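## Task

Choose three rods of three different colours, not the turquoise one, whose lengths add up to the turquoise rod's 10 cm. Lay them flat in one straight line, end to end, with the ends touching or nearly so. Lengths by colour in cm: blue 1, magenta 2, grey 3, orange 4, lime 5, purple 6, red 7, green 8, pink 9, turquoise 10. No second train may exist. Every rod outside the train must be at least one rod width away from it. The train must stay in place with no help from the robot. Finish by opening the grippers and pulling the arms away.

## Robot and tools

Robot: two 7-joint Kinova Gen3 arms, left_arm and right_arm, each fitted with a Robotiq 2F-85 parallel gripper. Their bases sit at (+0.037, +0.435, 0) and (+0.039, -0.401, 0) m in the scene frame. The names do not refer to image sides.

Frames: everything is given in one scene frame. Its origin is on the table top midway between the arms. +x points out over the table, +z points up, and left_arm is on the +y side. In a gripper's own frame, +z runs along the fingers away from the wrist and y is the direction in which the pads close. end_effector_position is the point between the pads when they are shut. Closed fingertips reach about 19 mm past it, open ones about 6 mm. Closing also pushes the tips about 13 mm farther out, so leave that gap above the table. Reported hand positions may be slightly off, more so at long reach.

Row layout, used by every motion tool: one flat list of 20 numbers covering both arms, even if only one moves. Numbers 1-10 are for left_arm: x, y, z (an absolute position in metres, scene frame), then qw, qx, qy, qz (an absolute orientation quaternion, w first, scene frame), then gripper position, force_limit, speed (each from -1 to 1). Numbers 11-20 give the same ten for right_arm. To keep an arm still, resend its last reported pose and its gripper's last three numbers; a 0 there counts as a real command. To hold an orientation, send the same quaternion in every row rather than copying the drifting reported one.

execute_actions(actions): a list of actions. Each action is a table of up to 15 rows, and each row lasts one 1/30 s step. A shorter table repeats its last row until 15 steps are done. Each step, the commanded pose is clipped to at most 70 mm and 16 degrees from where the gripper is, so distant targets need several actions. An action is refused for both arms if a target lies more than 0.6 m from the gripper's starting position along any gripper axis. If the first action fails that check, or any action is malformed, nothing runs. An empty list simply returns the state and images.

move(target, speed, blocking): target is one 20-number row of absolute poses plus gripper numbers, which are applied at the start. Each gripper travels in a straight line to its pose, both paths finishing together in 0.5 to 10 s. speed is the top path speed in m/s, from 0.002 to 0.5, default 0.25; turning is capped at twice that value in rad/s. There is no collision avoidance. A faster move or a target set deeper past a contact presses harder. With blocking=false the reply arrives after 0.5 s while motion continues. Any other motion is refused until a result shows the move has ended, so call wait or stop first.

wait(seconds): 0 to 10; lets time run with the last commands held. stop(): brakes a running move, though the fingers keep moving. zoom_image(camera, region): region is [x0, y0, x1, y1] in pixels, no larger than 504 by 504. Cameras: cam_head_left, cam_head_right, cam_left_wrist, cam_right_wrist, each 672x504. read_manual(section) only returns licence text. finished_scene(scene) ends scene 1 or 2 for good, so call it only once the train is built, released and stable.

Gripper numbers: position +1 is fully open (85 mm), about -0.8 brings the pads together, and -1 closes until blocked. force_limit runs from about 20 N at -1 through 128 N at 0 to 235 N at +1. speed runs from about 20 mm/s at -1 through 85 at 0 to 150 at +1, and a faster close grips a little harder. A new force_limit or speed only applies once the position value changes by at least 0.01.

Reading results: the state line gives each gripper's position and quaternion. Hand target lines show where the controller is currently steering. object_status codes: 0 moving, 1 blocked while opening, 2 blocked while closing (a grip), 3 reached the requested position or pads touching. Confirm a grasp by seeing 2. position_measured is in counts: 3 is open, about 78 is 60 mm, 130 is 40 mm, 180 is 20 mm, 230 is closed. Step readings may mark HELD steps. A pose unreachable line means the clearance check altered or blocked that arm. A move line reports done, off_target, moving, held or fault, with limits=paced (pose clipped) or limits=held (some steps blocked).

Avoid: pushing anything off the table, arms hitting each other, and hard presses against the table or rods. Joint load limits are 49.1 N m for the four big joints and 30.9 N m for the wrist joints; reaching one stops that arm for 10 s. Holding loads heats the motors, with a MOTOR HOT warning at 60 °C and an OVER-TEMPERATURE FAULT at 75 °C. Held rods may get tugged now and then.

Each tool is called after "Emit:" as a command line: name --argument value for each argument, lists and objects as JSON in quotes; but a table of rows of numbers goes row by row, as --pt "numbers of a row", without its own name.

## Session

Emit:
execute_actions --actions '[]'

Scene clock: 0.00 s.
left_arm: end_effector_position=(+0.1382, +0.7313, +0.3025) position_measured=3 object_status=3 end_effector_quat_wxyz=(+0.140, -0.246, +0.956, -0.071) | right_arm: end_effector_position=(+0.5927, +0.2865, +0.3171) position_measured=3 object_status=3 end_effector_quat_wxyz=(+0.682, -0.692, +0.039, -0.234)
Joint positions: left_arm=[-1.762  0.048  0.072  1.87   0.31   1.324  0.359] | right_arm=[-0.467  1.239 -1.065  1.264 -2.606  0.441  0.778]
Joint velocities: left_arm=[ 0.002  0.     0.     0.    -0.    -0.001  0.   ] | right_arm=[-0.    -0.    -0.    -0.    -0.001  0.     0.001]
Motor temperatures (°C, as the motors report them): left_arm=[34 33 33 33 34 41 37] | right_arm=[34 30 32 30 43 45 37]
Hand target (left_arm): +0.138, +0.731, +0.302; +0.140, -0.246, +0.956, -0.071
Hand target (right_arm): +0.593, +0.287, +0.317; +0.682, -0.692, +0.039, -0.234

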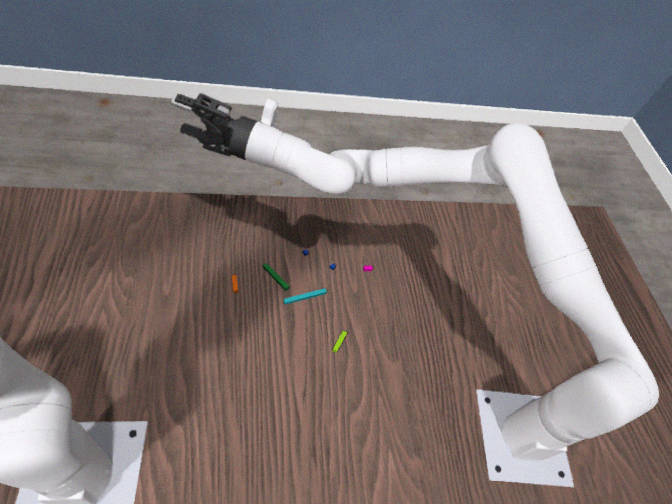

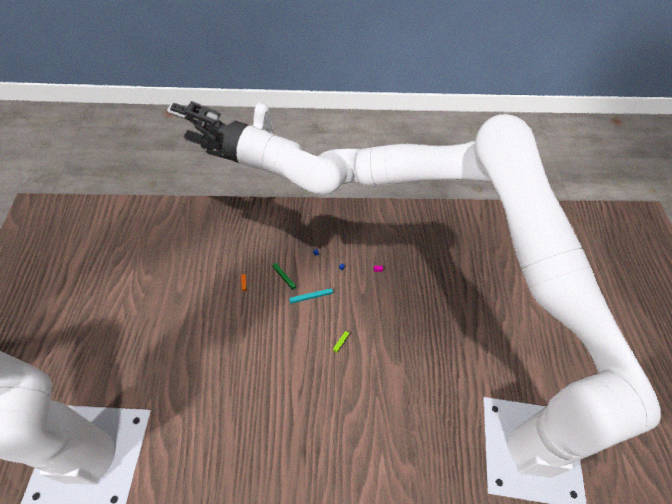

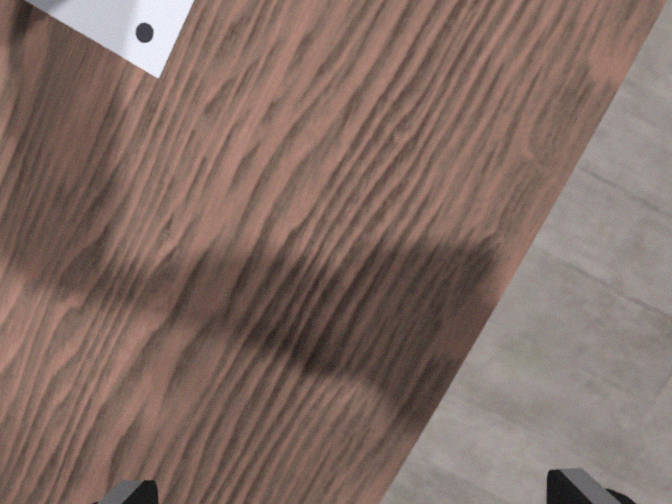

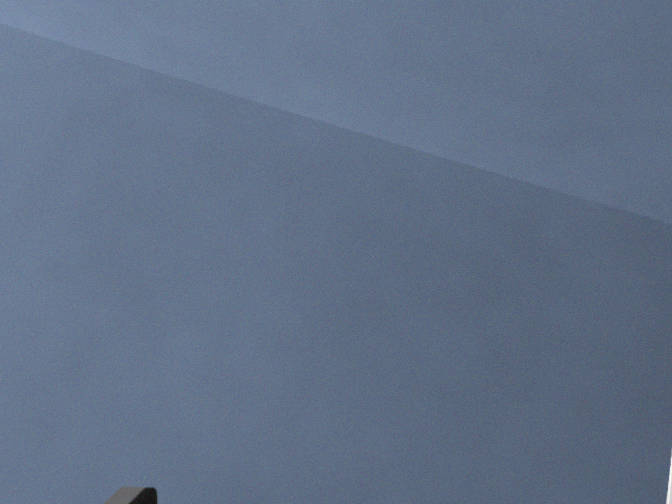

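Emit:
zoom_image --camera "cam_head_left" --region '[210, 230, 390, 370]'

Region (210, 230, 390, 370) of cam_head_left's 672x504 image, scaled by 2.800, with more detail than that image has.

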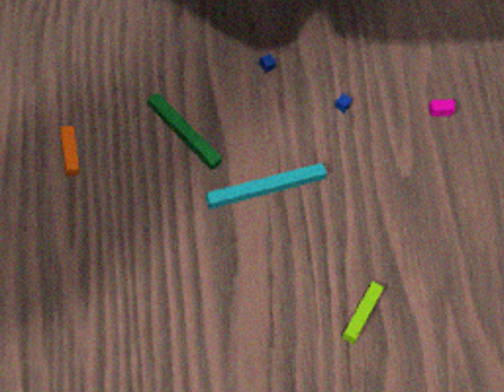

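Emit:
move --target '[0.44,0.19,0.14,0,0.0436,-0.999,0,-0.22,-0.8,0, 0.50,-0.28,0.33,0.682,-0.692,0.039,-0.234,1,0,0]' --speed 0.45

Scene clock: 8.10 s.
left_arm: end_effector_position=(+0.4401, +0.1899, +0.1387) position_measured=157 object_status=3 end_effector_quat_wxyz=(-0.002, -0.044, +0.999, -0.001) | right_arm: end_effector_position=(+0.4992, -0.2804, +0.3301) position_measured=3 object_status=3 end_effector_quat_wxyz=(+0.682, -0.692, +0.039, -0.235)
Joint positions: left_arm=[-2.015 -0.781  2.034  1.694  0.758  1.164  1.531] | right_arm=[ 0.989  1.062 -1.191  2.057 -1.172  0.727 -0.334]
Joint velocities: left_arm=[-0.004 -0.002  0.    -0.     0.     0.001 -0.   ] | right_arm=[ 0.     0.001  0.     0.     0.    -0.    -0.   ]
Motor temperatures (°C, as the motors report them): left_arm=[34 33 33 33 34 41 37] | right_arm=[34 31 32 30 43 45 37]
Hand target (left_arm): +0.440, +0.190, +0.139; -0.002, -0.044, +0.999, -0.000
Hand target (right_arm): +0.499, -0.280, +0.330; +0.682, -0.692, +0.039, -0.235
Off the commanded pose (left_arm): 0.001 m, 0 deg.
Off the commanded pose (right_arm): 0.001 m, 0 deg.
move: done; limits=paced

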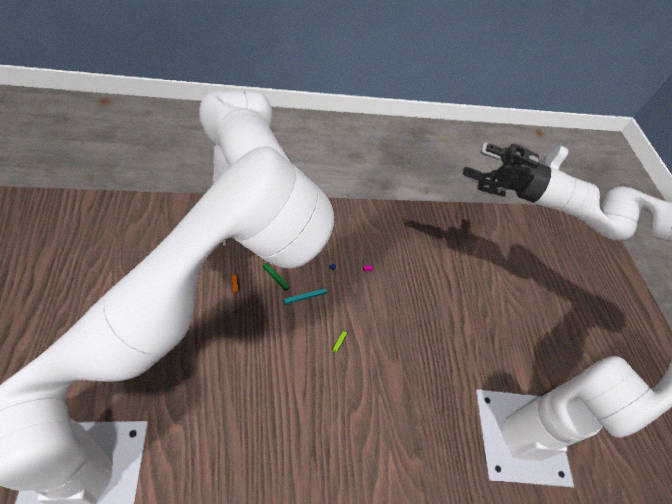

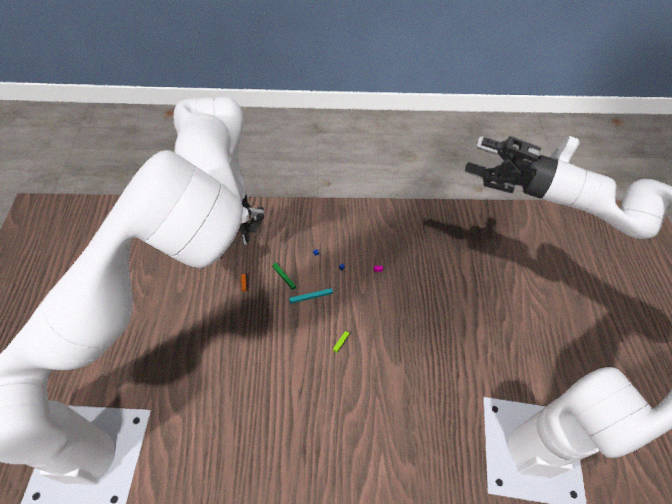

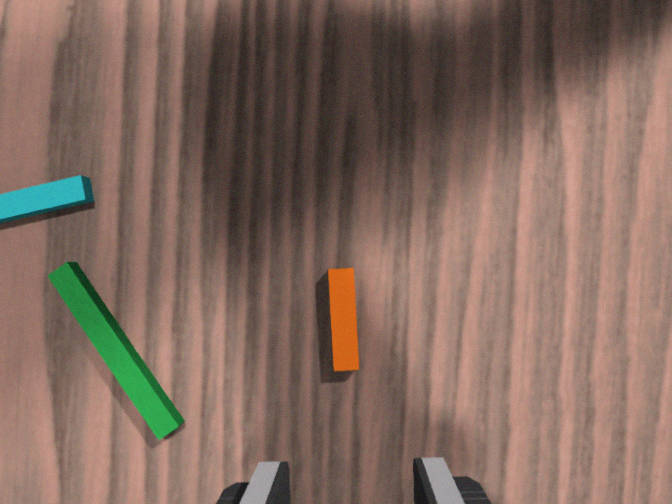

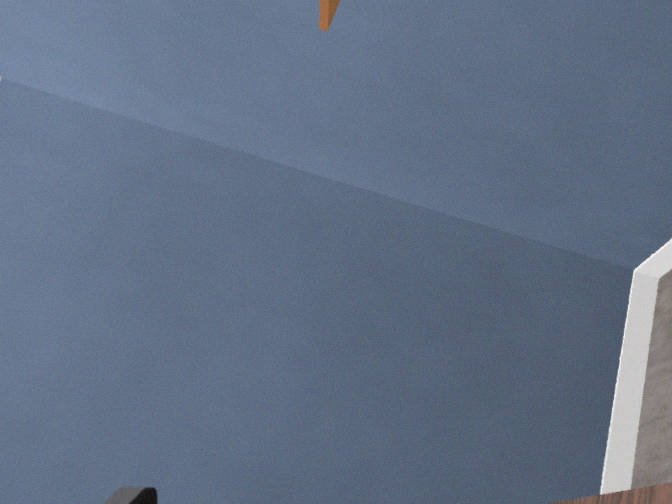

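Emit:
zoom_image --camera "cam_head_right" --region '[296, 236, 356, 281]'

Region (296, 236, 356, 281) of cam_head_right's 672x504 image, scaled by 8.400, with more detail than that image has; it fills the top 378 rows of this view, and the rest is white.

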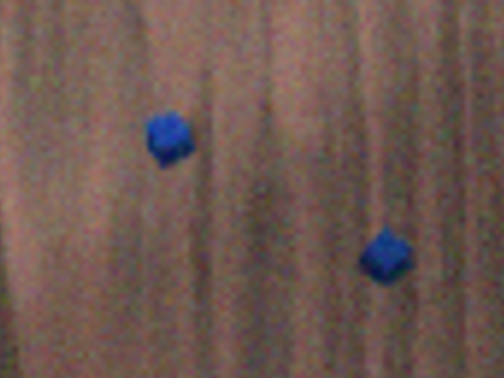

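Emit:
move --target '[0.492,0.021,0.08,0,0.2164,-0.9763,0,-0.22,-0.8,0, 0.50,-0.28,0.33,0.682,-0.692,0.039,-0.234,1,0,0]' --speed 0.35

Scene clock: 10.40 s.
left_arm: end_effector_position=(+0.4916, +0.0209, +0.0802) position_measured=157 object_status=3 end_effector_quat_wxyz=(-0.000, -0.216, +0.976, -0.000) | right_arm: end_effector_position=(+0.5000, -0.2800, +0.3300) position_measured=3 object_status=3 end_effector_quat_wxyz=(+0.682, -0.692, +0.039, -0.234)
Joint positions: left_arm=[-2.044 -1.106  2.099  1.153  0.917  1.34   2.223] | right_arm=[ 0.986  1.062 -1.189  2.054 -1.17   0.728 -0.338]
Joint velocities: left_arm=[-0.007 -0.009 -0.001 -0.005 -0.001 -0.     0.001] | right_arm=[-0.     0.003  0.002  0.    -0.001 -0.     0.   ]
Motor temperatures (°C, as the motors report them): left_arm=[34 33 33 33 34 41 37] | right_arm=[34 31 32 30 43 45 37]
Hand target (left_arm): +0.492, +0.021, +0.080; -0.000, -0.216, +0.976, +0.000
Hand target (right_arm): +0.500, -0.280, +0.330; +0.682, -0.692, +0.039, -0.234
Off the commanded pose (left_arm): 0.000 m, 0 deg.
Off the commanded pose (right_arm): 0.000 m, 0 deg.
move: done

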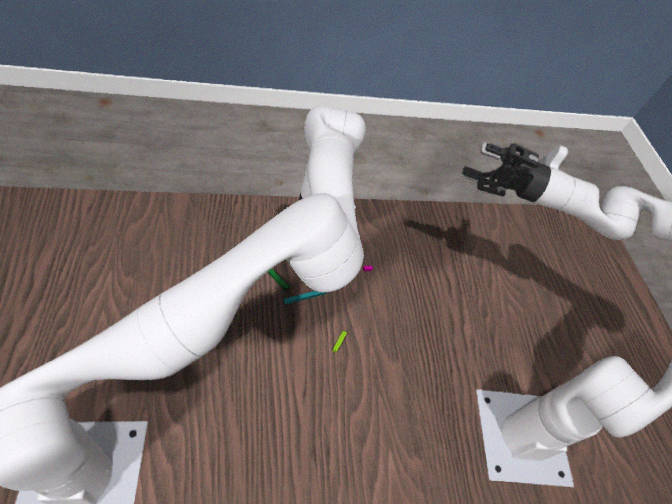

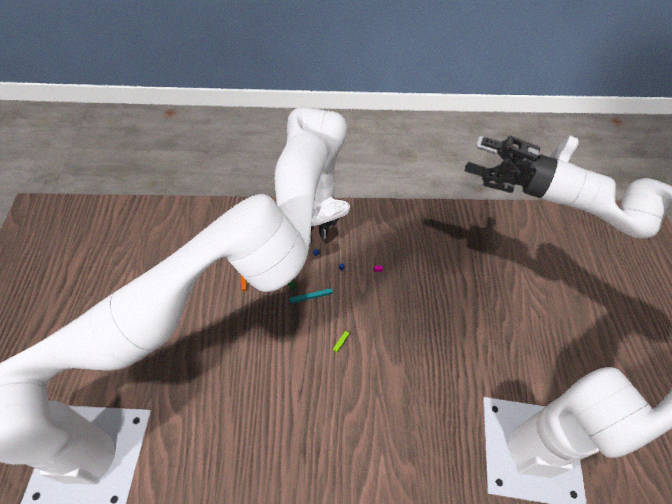

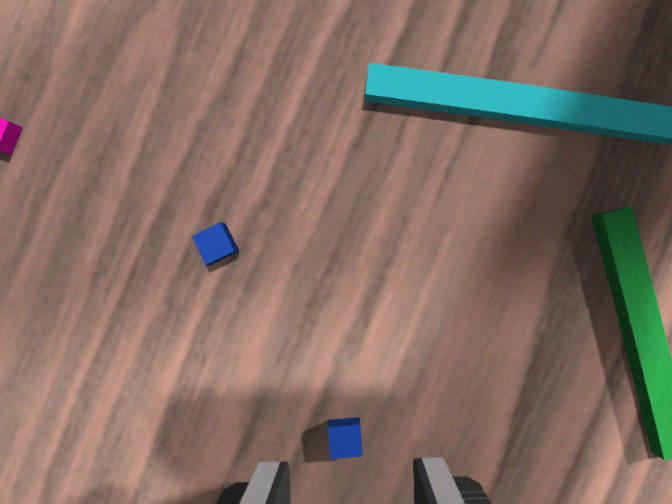

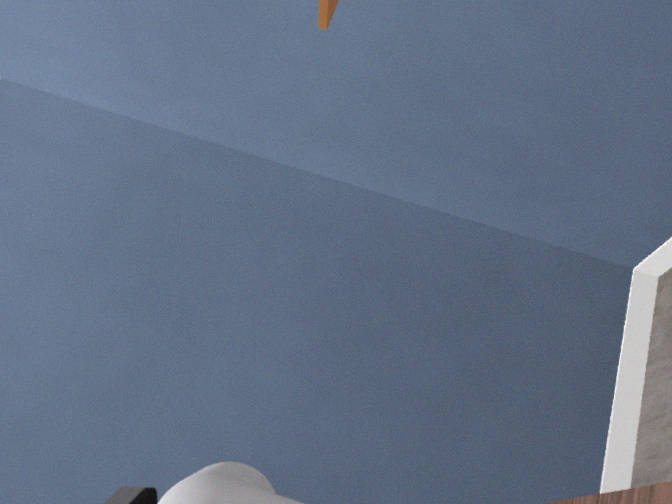

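Emit:
move --target '[0.4945,0.0204,0.023,0,0.2292,-0.9734,0,-0.22,-0.8,0, 0.50,-0.28,0.33,0.682,-0.692,0.039,-0.234,1,0,0]' --speed 0.12

Emit:
execute_actions --actions '[[[0.4945,0.0204,0.023,0,0.2292,-0.9734,0,-1,-0.8,-0.2, 0.50,-0.28,0.33,0.682,-0.692,0.039,-0.234,1,0,0]]]'

Scene clock: 11.97 s.
left_arm: end_effector_position=(+0.4944, +0.0203, +0.0231) position_measured=157 object_status=3 end_effector_quat_wxyz=(-0.000, -0.229, +0.973, -0.000) | right_arm: end_effector_position=(+0.5000, -0.2800, +0.3300) position_measured=3 object_status=3 end_effector_quat_wxyz=(+0.682, -0.692, +0.039, -0.234)
Joint positions: left_arm=[-2.053 -1.187  2.132  1.177  0.972  1.253  2.221] | right_arm=[ 0.986  1.062 -1.189  2.054 -1.17   0.728 -0.338]
Joint velocities: left_arm=[-0.002 -0.002 -0.    -0.    -0.001 -0.001  0.   ] | right_arm=[-0.001  0.     0.003 -0.001  0.001  0.     0.   ]
Motor temperatures (°C, as the motors report them): left_arm=[34 33 33 33 34 41 37] | right_arm=[34 31 32 30 43 45 37]
Hand target (left_arm): +0.494, +0.020, +0.023; -0.000, -0.229, +0.973, -0.000
Hand target (right_arm): +0.500, -0.280, +0.330; +0.682, -0.692, +0.039, -0.234
Off the commanded pose (left_arm): 0.000 m, 0 deg.
Off the commanded pose (right_arm): 0.000 m, 0 deg.
move: done

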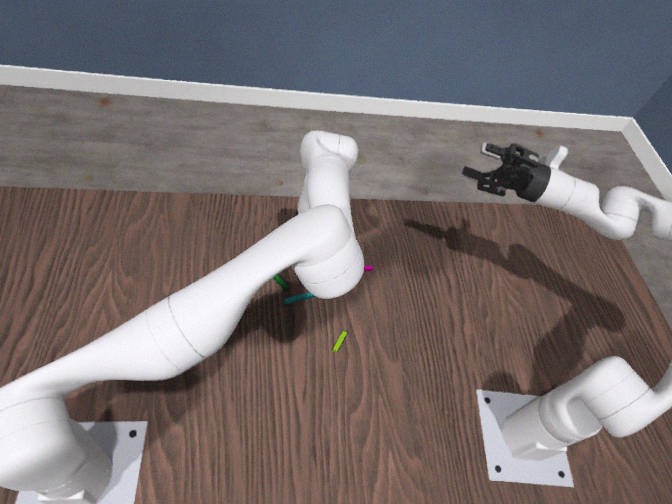

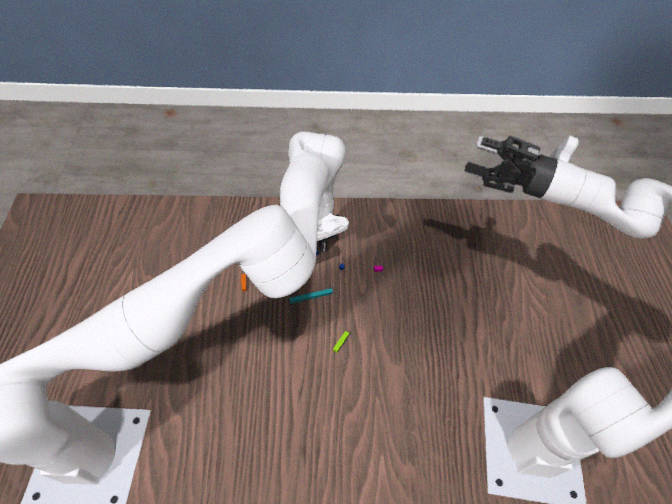

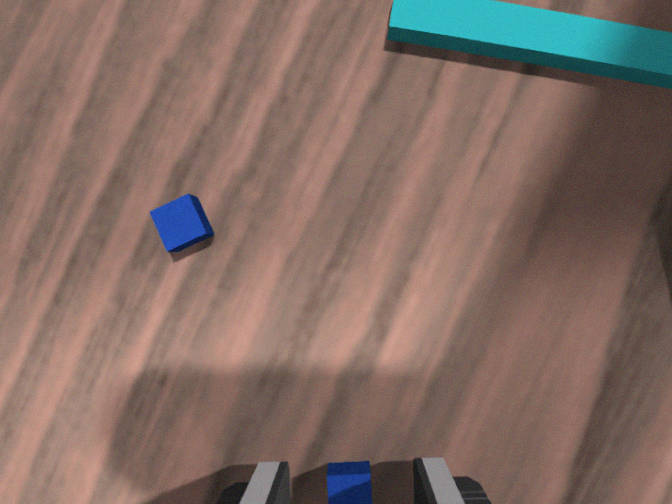

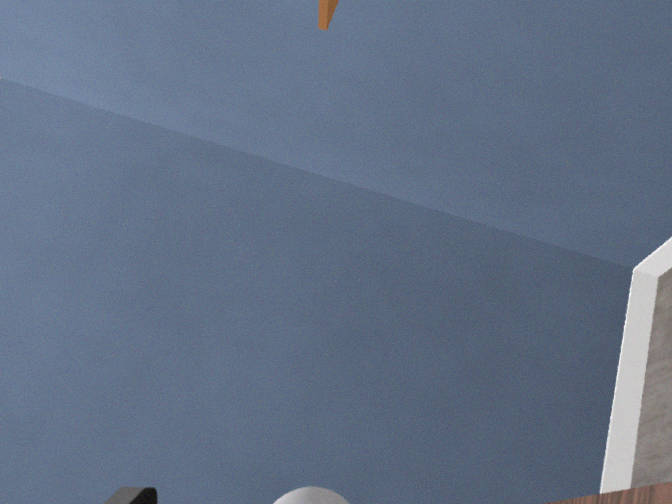

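Scene clock: 12.47 s.
left_arm: end_effector_position=(+0.4945, +0.0204, +0.0231) position_measured=208 object_status=0 end_effector_quat_wxyz=(+0.000, -0.229, +0.973, -0.000) | right_arm: end_effector_position=(+0.5000, -0.2800, +0.3300) position_measured=3 object_status=3 end_effector_quat_wxyz=(+0.682, -0.692, +0.039, -0.234)
Joint positions: left_arm=[-2.053 -1.187  2.132  1.177  0.972  1.253  2.221] | right_arm=[ 0.986  1.062 -1.189  2.054 -1.17   0.728 -0.338]
Joint velocities: left_arm=[-0.    -0.001  0.001 -0.     0.    -0.     0.   ] | right_arm=[ 0.    -0.001 -0.    -0.     0.     0.    -0.   ]
Motor temperatures (°C, as the motors report them): left_arm=[34 33 33 33 34 41 37] | right_arm=[34 31 32 30 43 45 37]
Hand target (left_arm): +0.494, +0.020, +0.023; -0.000, -0.229, +0.973, +0.000
Hand target (right_arm): +0.500, -0.280, +0.330; +0.682, -0.692, +0.039, -0.234
Off the commanded pose (left_arm): 0.000 m, 0 deg.
Off the commanded pose (right_arm): 0.000 m, 0 deg.
Step readings (end_effector_position):
0: left_arm (+0.4944, +0.0203, +0.0231) | right_arm (+0.5000, -0.2800, +0.3300)
1: left_arm (+0.4945, +0.0204, +0.0231) | right_arm (+0.5000, -0.2800, +0.3300)
2: left_arm (+0.4945, +0.0204, +0.0231) | right_arm (+0.5000, -0.2800, +0.3300)
4: left_arm (+0.4945, +0.0204, +0.0230) | right_arm (+0.5000, -0.2800, +0.3300)
8: left_arm (+0.4945, +0.0204, +0.0230) | right_arm (+0.5000, -0.2800, +0.3300)
15: end_effector_position above

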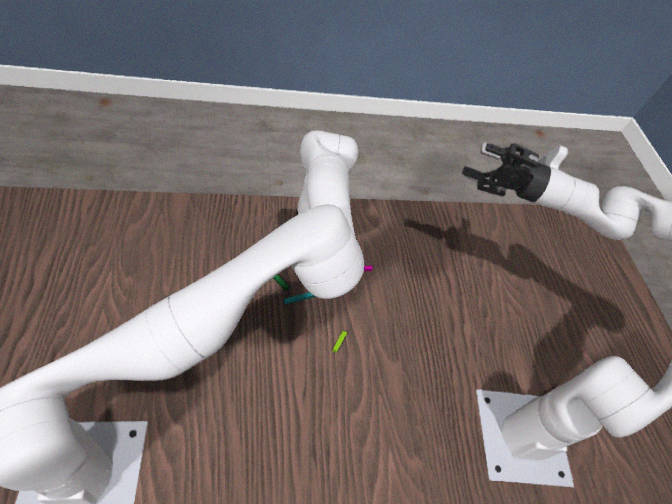

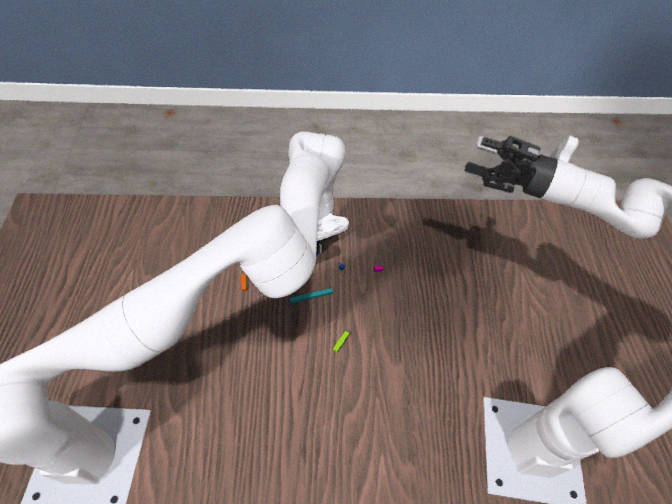

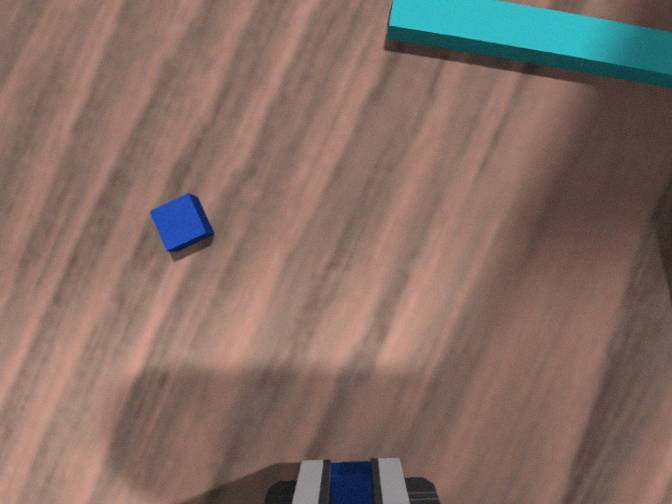

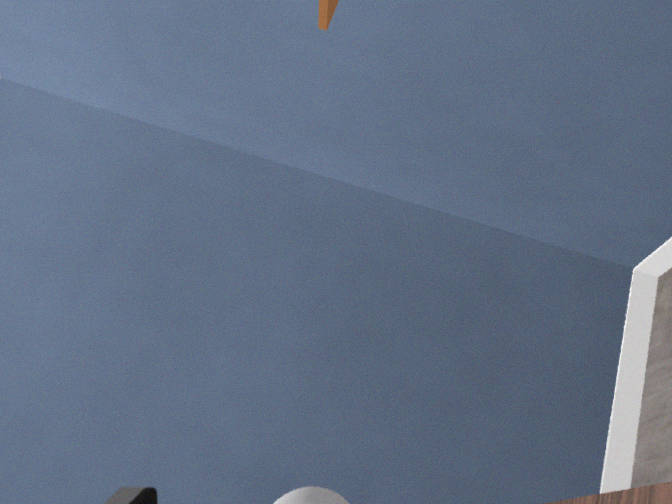

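Emit:
move --target '[0.4413,0.1880,0.058,0,0.055,-0.9985,0,-1,-0.8,-0.2, 0.50,-0.28,0.33,0.682,-0.692,0.039,-0.234,1,0,0]' --speed 0.3

Scene clock: 14.20 s.
left_arm: end_effector_position=(+0.4413, +0.1878, +0.0579) position_measured=208 object_status=2 end_effector_quat_wxyz=(+0.000, -0.055, +0.998, +0.000) | right_arm: end_effector_position=(+0.5000, -0.2800, +0.3300) position_measured=3 object_status=3 end_effector_quat_wxyz=(+0.682, -0.692, +0.039, -0.234)
Joint positions: left_arm=[-2.055 -0.914  2.118  1.764  0.915  1.021  1.45 ] | right_arm=[ 0.986  1.062 -1.189  2.054 -1.17   0.728 -0.338]
Joint velocities: left_arm=[ 0.001  0.009 -0.004  0.002  0.002  0.    -0.002] | right_arm=[-0.    -0.     0.001  0.     0.     0.    -0.   ]
Motor temperatures (°C, as the motors report them): left_arm=[34 33 33 33 34 41 37] | right_arm=[34 31 32 30 43 45 37]
Hand target (left_arm): +0.441, +0.188, +0.058; +0.000, -0.055, +0.998, -0.000
Hand target (right_arm): +0.500, -0.280, +0.330; +0.682, -0.692, +0.039, -0.234
Off the commanded pose (left_arm): 0.000 m, 0 deg.
Off the commanded pose (right_arm): 0.000 m, 0 deg.
move: done

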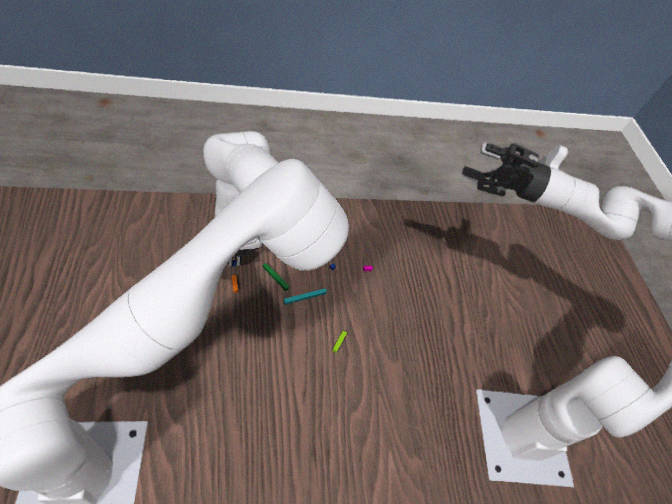

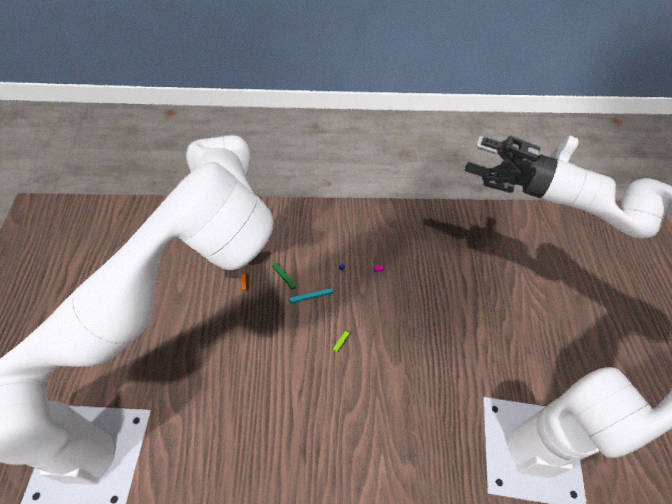

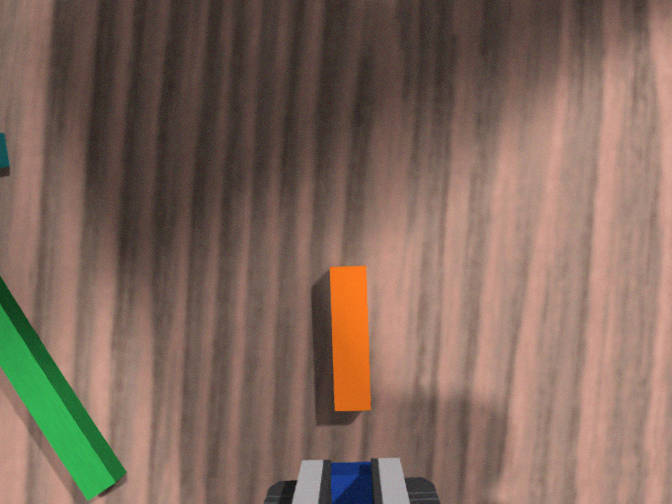

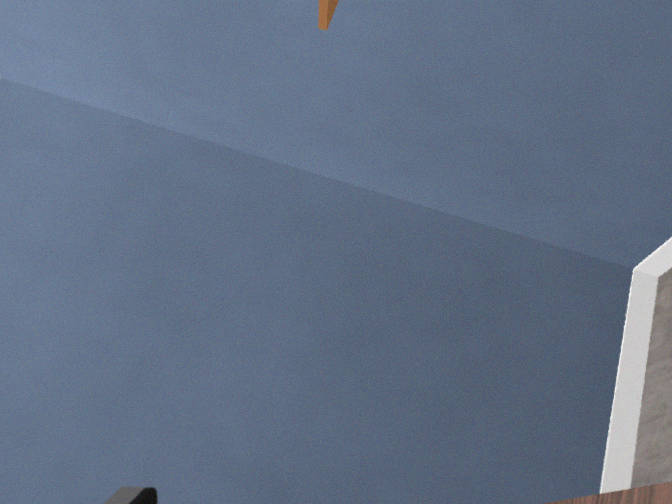

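Emit:
move --target '[0.4400,0.1881,0.0237,0,0.055,-0.9985,0,-1,-0.8,-0.2, 0.50,-0.28,0.33,0.682,-0.692,0.039,-0.234,1,0,0]' --speed 0.09

Scene clock: 15.27 s.
left_arm: end_effector_position=(+0.4399, +0.1879, +0.0238) position_measured=208 object_status=2 end_effector_quat_wxyz=(+0.000, -0.055, +0.998, -0.000) | right_arm: end_effector_position=(+0.5000, -0.2800, +0.3300) position_measured=3 object_status=3 end_effector_quat_wxyz=(+0.682, -0.692, +0.039, -0.234)
Joint positions: left_arm=[-2.078 -0.966  2.168  1.786  0.98   0.96   1.406] | right_arm=[ 0.986  1.062 -1.189  2.054 -1.17   0.728 -0.338]
Joint velocities: left_arm=[-0.004 -0.004  0.     0.    -0.    -0.001  0.   ] | right_arm=[ 0.     0.     0.    -0.    -0.001 -0.    -0.   ]
Motor temperatures (°C, as the motors report them): left_arm=[34 33 33 33 34 41 37] | right_arm=[34 31 32 30 43 45 37]
Hand target (left_arm): +0.440, +0.188, +0.024; -0.000, -0.055, +0.998, -0.000
Hand target (right_arm): +0.500, -0.280, +0.330; +0.682, -0.692, +0.039, -0.234
Off the commanded pose (left_arm): 0.000 m, 0 deg.
Off the commanded pose (right_arm): 0.000 m, 0 deg.
move: done

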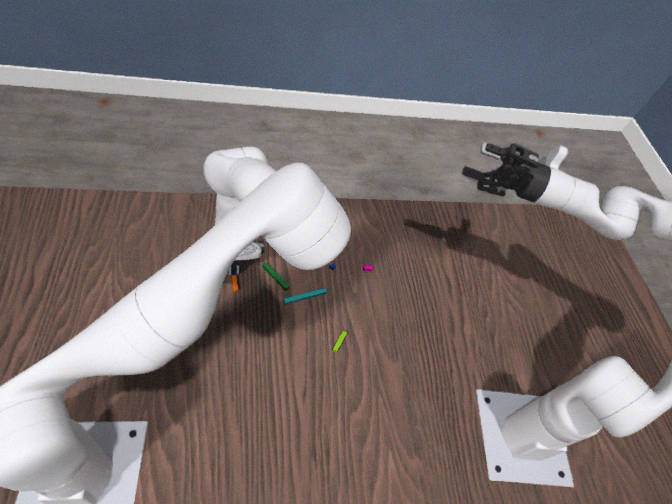

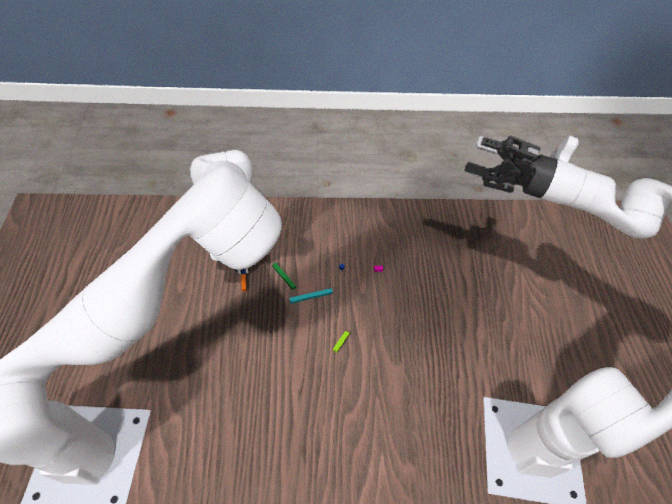

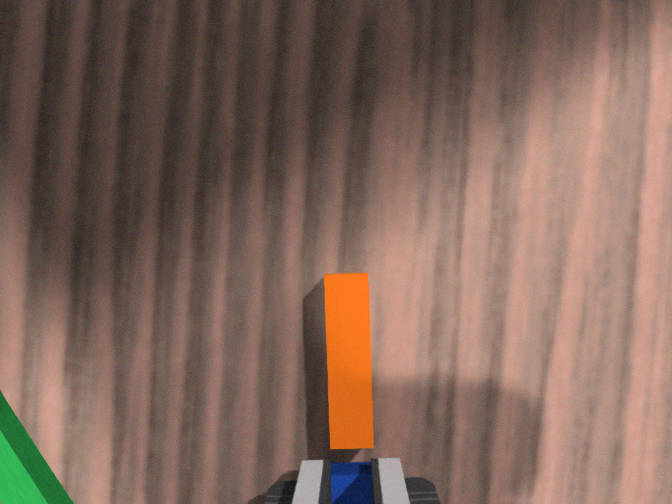

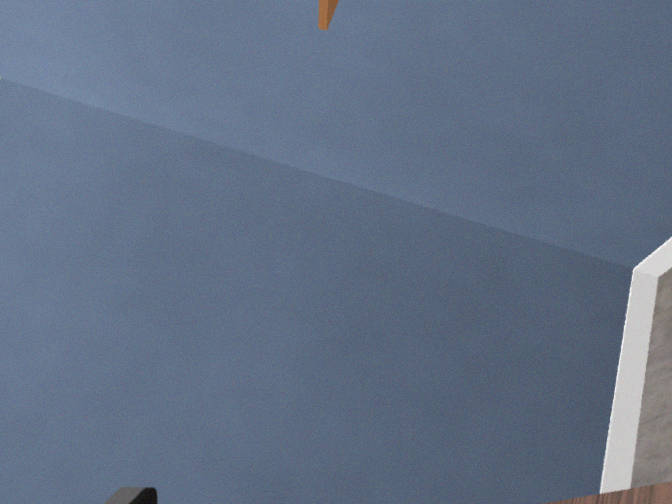

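Emit:
execute_actions --actions '[[[0.4400,0.1881,0.023,0,0.055,-0.9985,0,-1,-0.8,-0.2, 0.50,-0.28,0.33,0.682,-0.692,0.039,-0.234,1,0,0],[0.4400,0.1881,0.023,0,0.055,-0.9985,0,-0.22,-0.8,0.3, 0.50,-0.28,0.33,0.682,-0.692,0.039,-0.234,1,0,0],[0.4400,0.1881,0.023,0,0.055,-0.9985,0,-0.22,-0.8,0.3, 0.50,-0.28,0.33,0.682,-0.692,0.039,-0.234,1,0,0],[0.4400,0.1881,0.023,0,0.055,-0.9985,0,-0.22,-0.8,0.3, 0.50,-0.28,0.33,0.682,-0.692,0.039,-0.234,1,0,0],[0.4400,0.1881,0.023,0,0.055,-0.9985,0,-0.22,-0.8,0.3, 0.50,-0.28,0.33,0.682,-0.692,0.039,-0.234,1,0,0],[0.4400,0.1881,0.023,0,0.055,-0.9985,0,-0.22,-0.8,0.3, 0.50,-0.28,0.33,0.682,-0.692,0.039,-0.234,1,0,0],[0.4400,0.1881,0.023,0,0.055,-0.9985,0,-0.22,-0.8,0.3, 0.50,-0.28,0.33,0.682,-0.692,0.039,-0.234,1,0,0],[0.4400,0.1881,0.023,0,0.055,-0.9985,0,-0.22,-0.8,0.3, 0.50,-0.28,0.33,0.682,-0.692,0.039,-0.234,1,0,0],[0.4400,0.1881,0.026,0,0.055,-0.9985,0,-0.22,-0.8,0.3, 0.50,-0.28,0.33,0.682,-0.692,0.039,-0.234,1,0,0],[0.4400,0.1881,0.030,0,0.055,-0.9985,0,-0.22,-0.8,0.3, 0.50,-0.28,0.33,0.682,-0.692,0.039,-0.234,1,0,0],[0.4400,0.1881,0.034,0,0.055,-0.9985,0,-0.22,-0.8,0.3, 0.50,-0.28,0.33,0.682,-0.692,0.039,-0.234,1,0,0],[0.4400,0.1881,0.038,0,0.055,-0.9985,0,-0.22,-0.8,0.3, 0.50,-0.28,0.33,0.682,-0.692,0.039,-0.234,1,0,0],[0.4400,0.1881,0.042,0,0.055,-0.9985,0,-0.22,-0.8,0.3, 0.50,-0.28,0.33,0.682,-0.692,0.039,-0.234,1,0,0]]]'

Emit:
move --target '[0.272,-0.035,0.085,0,0.2334,0.9724,0,-0.22,-0.8,0.3, 0.50,-0.28,0.33,0.682,-0.692,0.039,-0.234,1,0,0]' --speed 0.35

Scene clock: 17.17 s.
left_arm: end_effector_position=(+0.4402, +0.1882, +0.0409) position_measured=157 object_status=0 end_effector_quat_wxyz=(+0.000, -0.055, +0.998, +0.000) | right_arm: end_effector_position=(+0.5000, -0.2800, +0.3300) position_measured=3 object_status=3 end_effector_quat_wxyz=(+0.682, -0.692, +0.039, -0.234)
Joint positions: left_arm=[-2.066 -0.939  2.143  1.778  0.947  0.989  1.427] | right_arm=[ 0.986  1.062 -1.189  2.054 -1.17   0.728 -0.338]
Joint velocities: left_arm=[ 0.006  0.032 -0.083 -0.032 -0.091  0.075  0.061] | right_arm=[0.    0.001 0.    0.    0.    0.    0.   ]
Motor temperatures (°C, as the motors report them): left_arm=[34 33 33 33 34 41 37] | right_arm=[34 31 32 30 43 45 37]
Hand target (left_arm): +0.440, +0.188, +0.042; +0.000, -0.055, +0.998, +0.000
Hand target (right_arm): +0.500, -0.280, +0.330; +0.682, -0.692, +0.039, -0.234
Off the commanded pose (left_arm): 0.001 m, 0 deg.
Off the commanded pose (right_arm): 0.000 m, 0 deg.
Step readings (end_effector_position):
0: left_arm (+0.4400, +0.1881, +0.0237) | right_arm (+0.5000, -0.2800, +0.3300)
1: left_arm (+0.4400, +0.1882, +0.0235) | right_arm (+0.5000, -0.2800, +0.3300)
2: left_arm (+0.4401, +0.1882, +0.0232) | right_arm (+0.5000, -0.2800, +0.3300)
4: left_arm (+0.4400, +0.1881, +0.0230) | right_arm (+0.5000, -0.2800, +0.3300)
8: left_arm (+0.4400, +0.1881, +0.0230) | right_arm (+0.5000, -0.2800, +0.3300)
15: end_effector_position above

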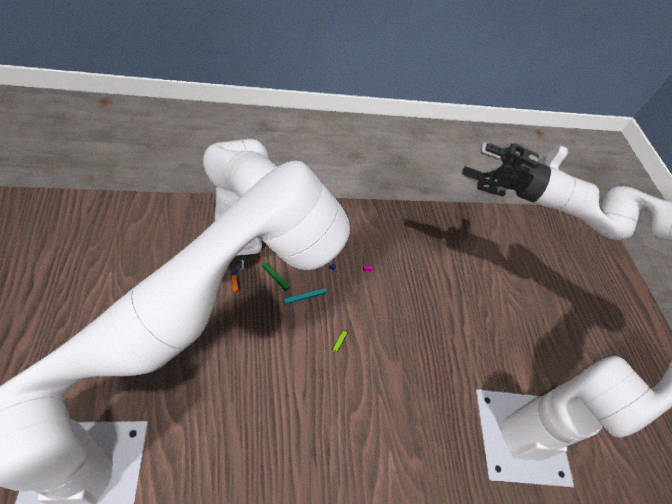

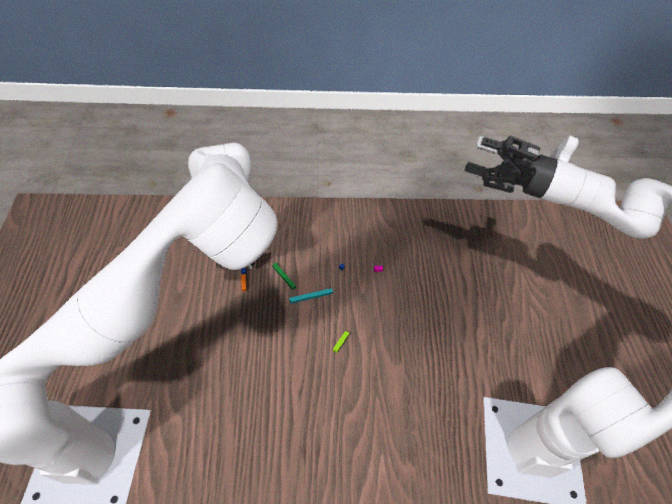

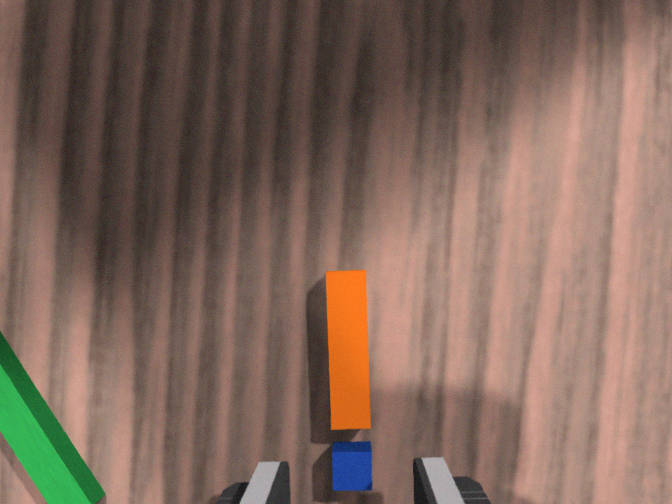

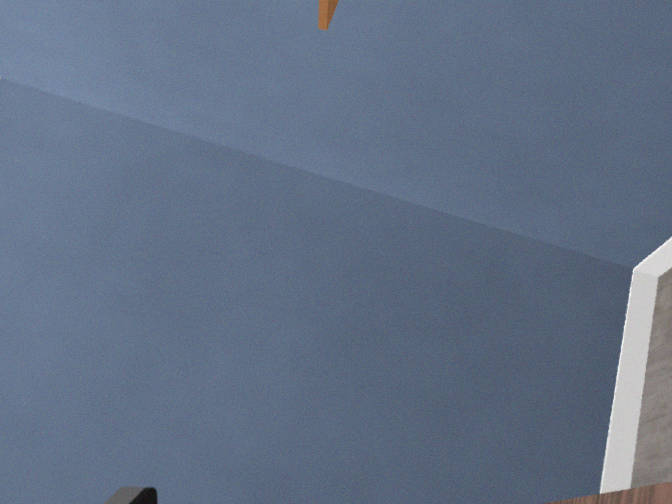

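Scene clock: 18.47 s.
left_arm: end_effector_position=(+0.2723, -0.0349, +0.0851) position_measured=157 object_status=3 end_effector_quat_wxyz=(-0.000, +0.233, +0.972, +0.001) | right_arm: end_effector_position=(+0.5000, -0.2800, +0.3300) position_measured=3 object_status=3 end_effector_quat_wxyz=(+0.682, -0.692, +0.039, -0.234)
Joint positions: left_arm=[-1.588 -0.903  2.203  1.545  0.786  1.107  1.594] | right_arm=[ 0.986  1.062 -1.189  2.054 -1.17   0.728 -0.338]
Joint velocities: left_arm=[ 0.004 -0.003  0.002 -0.002 -0.002  0.     0.001] | right_arm=[-0.     0.002 -0.001 -0.     0.001 -0.    -0.   ]
Motor temperatures (°C, as the motors report them): left_arm=[34 33 33 33 34 41 37] | right_arm=[34 31 32 30 43 45 37]
Hand target (left_arm): +0.272, -0.035, +0.085; -0.000, +0.233, +0.972, +0.001
Hand target (right_arm): +0.500, -0.280, +0.330; +0.682, -0.692, +0.039, -0.234
Off the commanded pose (left_arm): 0.000 m, 0 deg.
Off the commanded pose (right_arm): 0.000 m, 0 deg.
move: done

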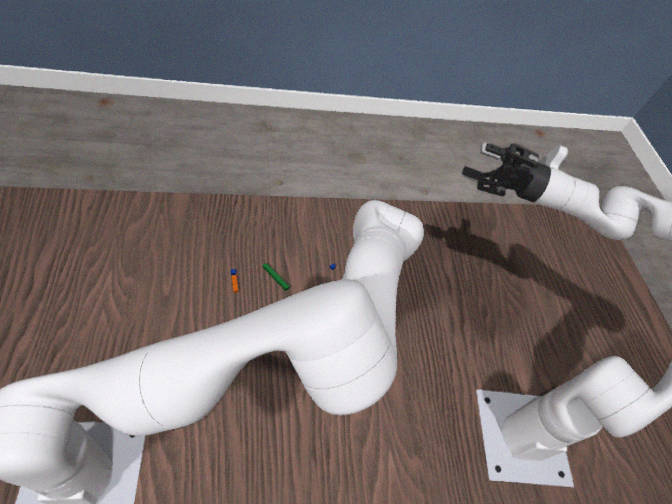

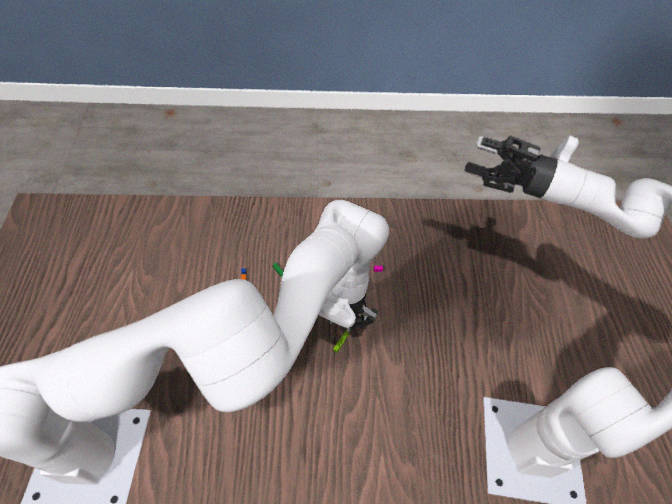

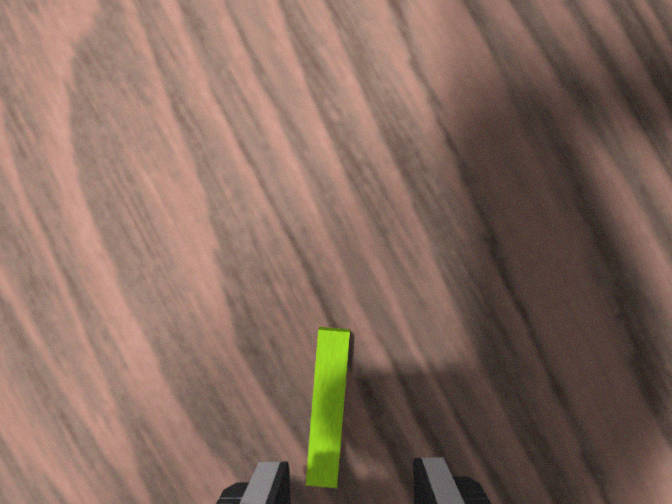

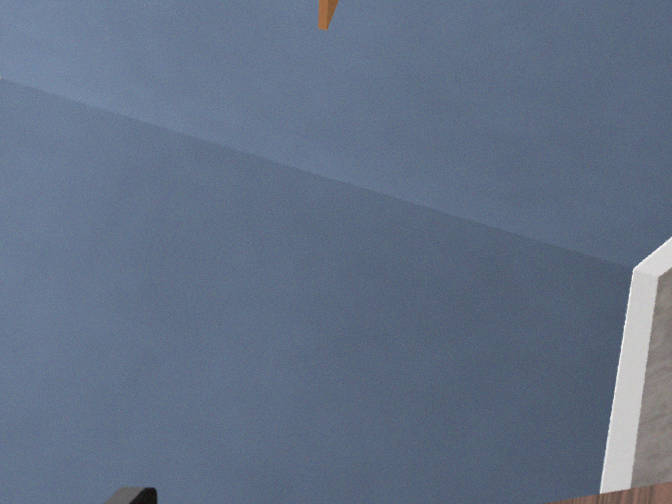

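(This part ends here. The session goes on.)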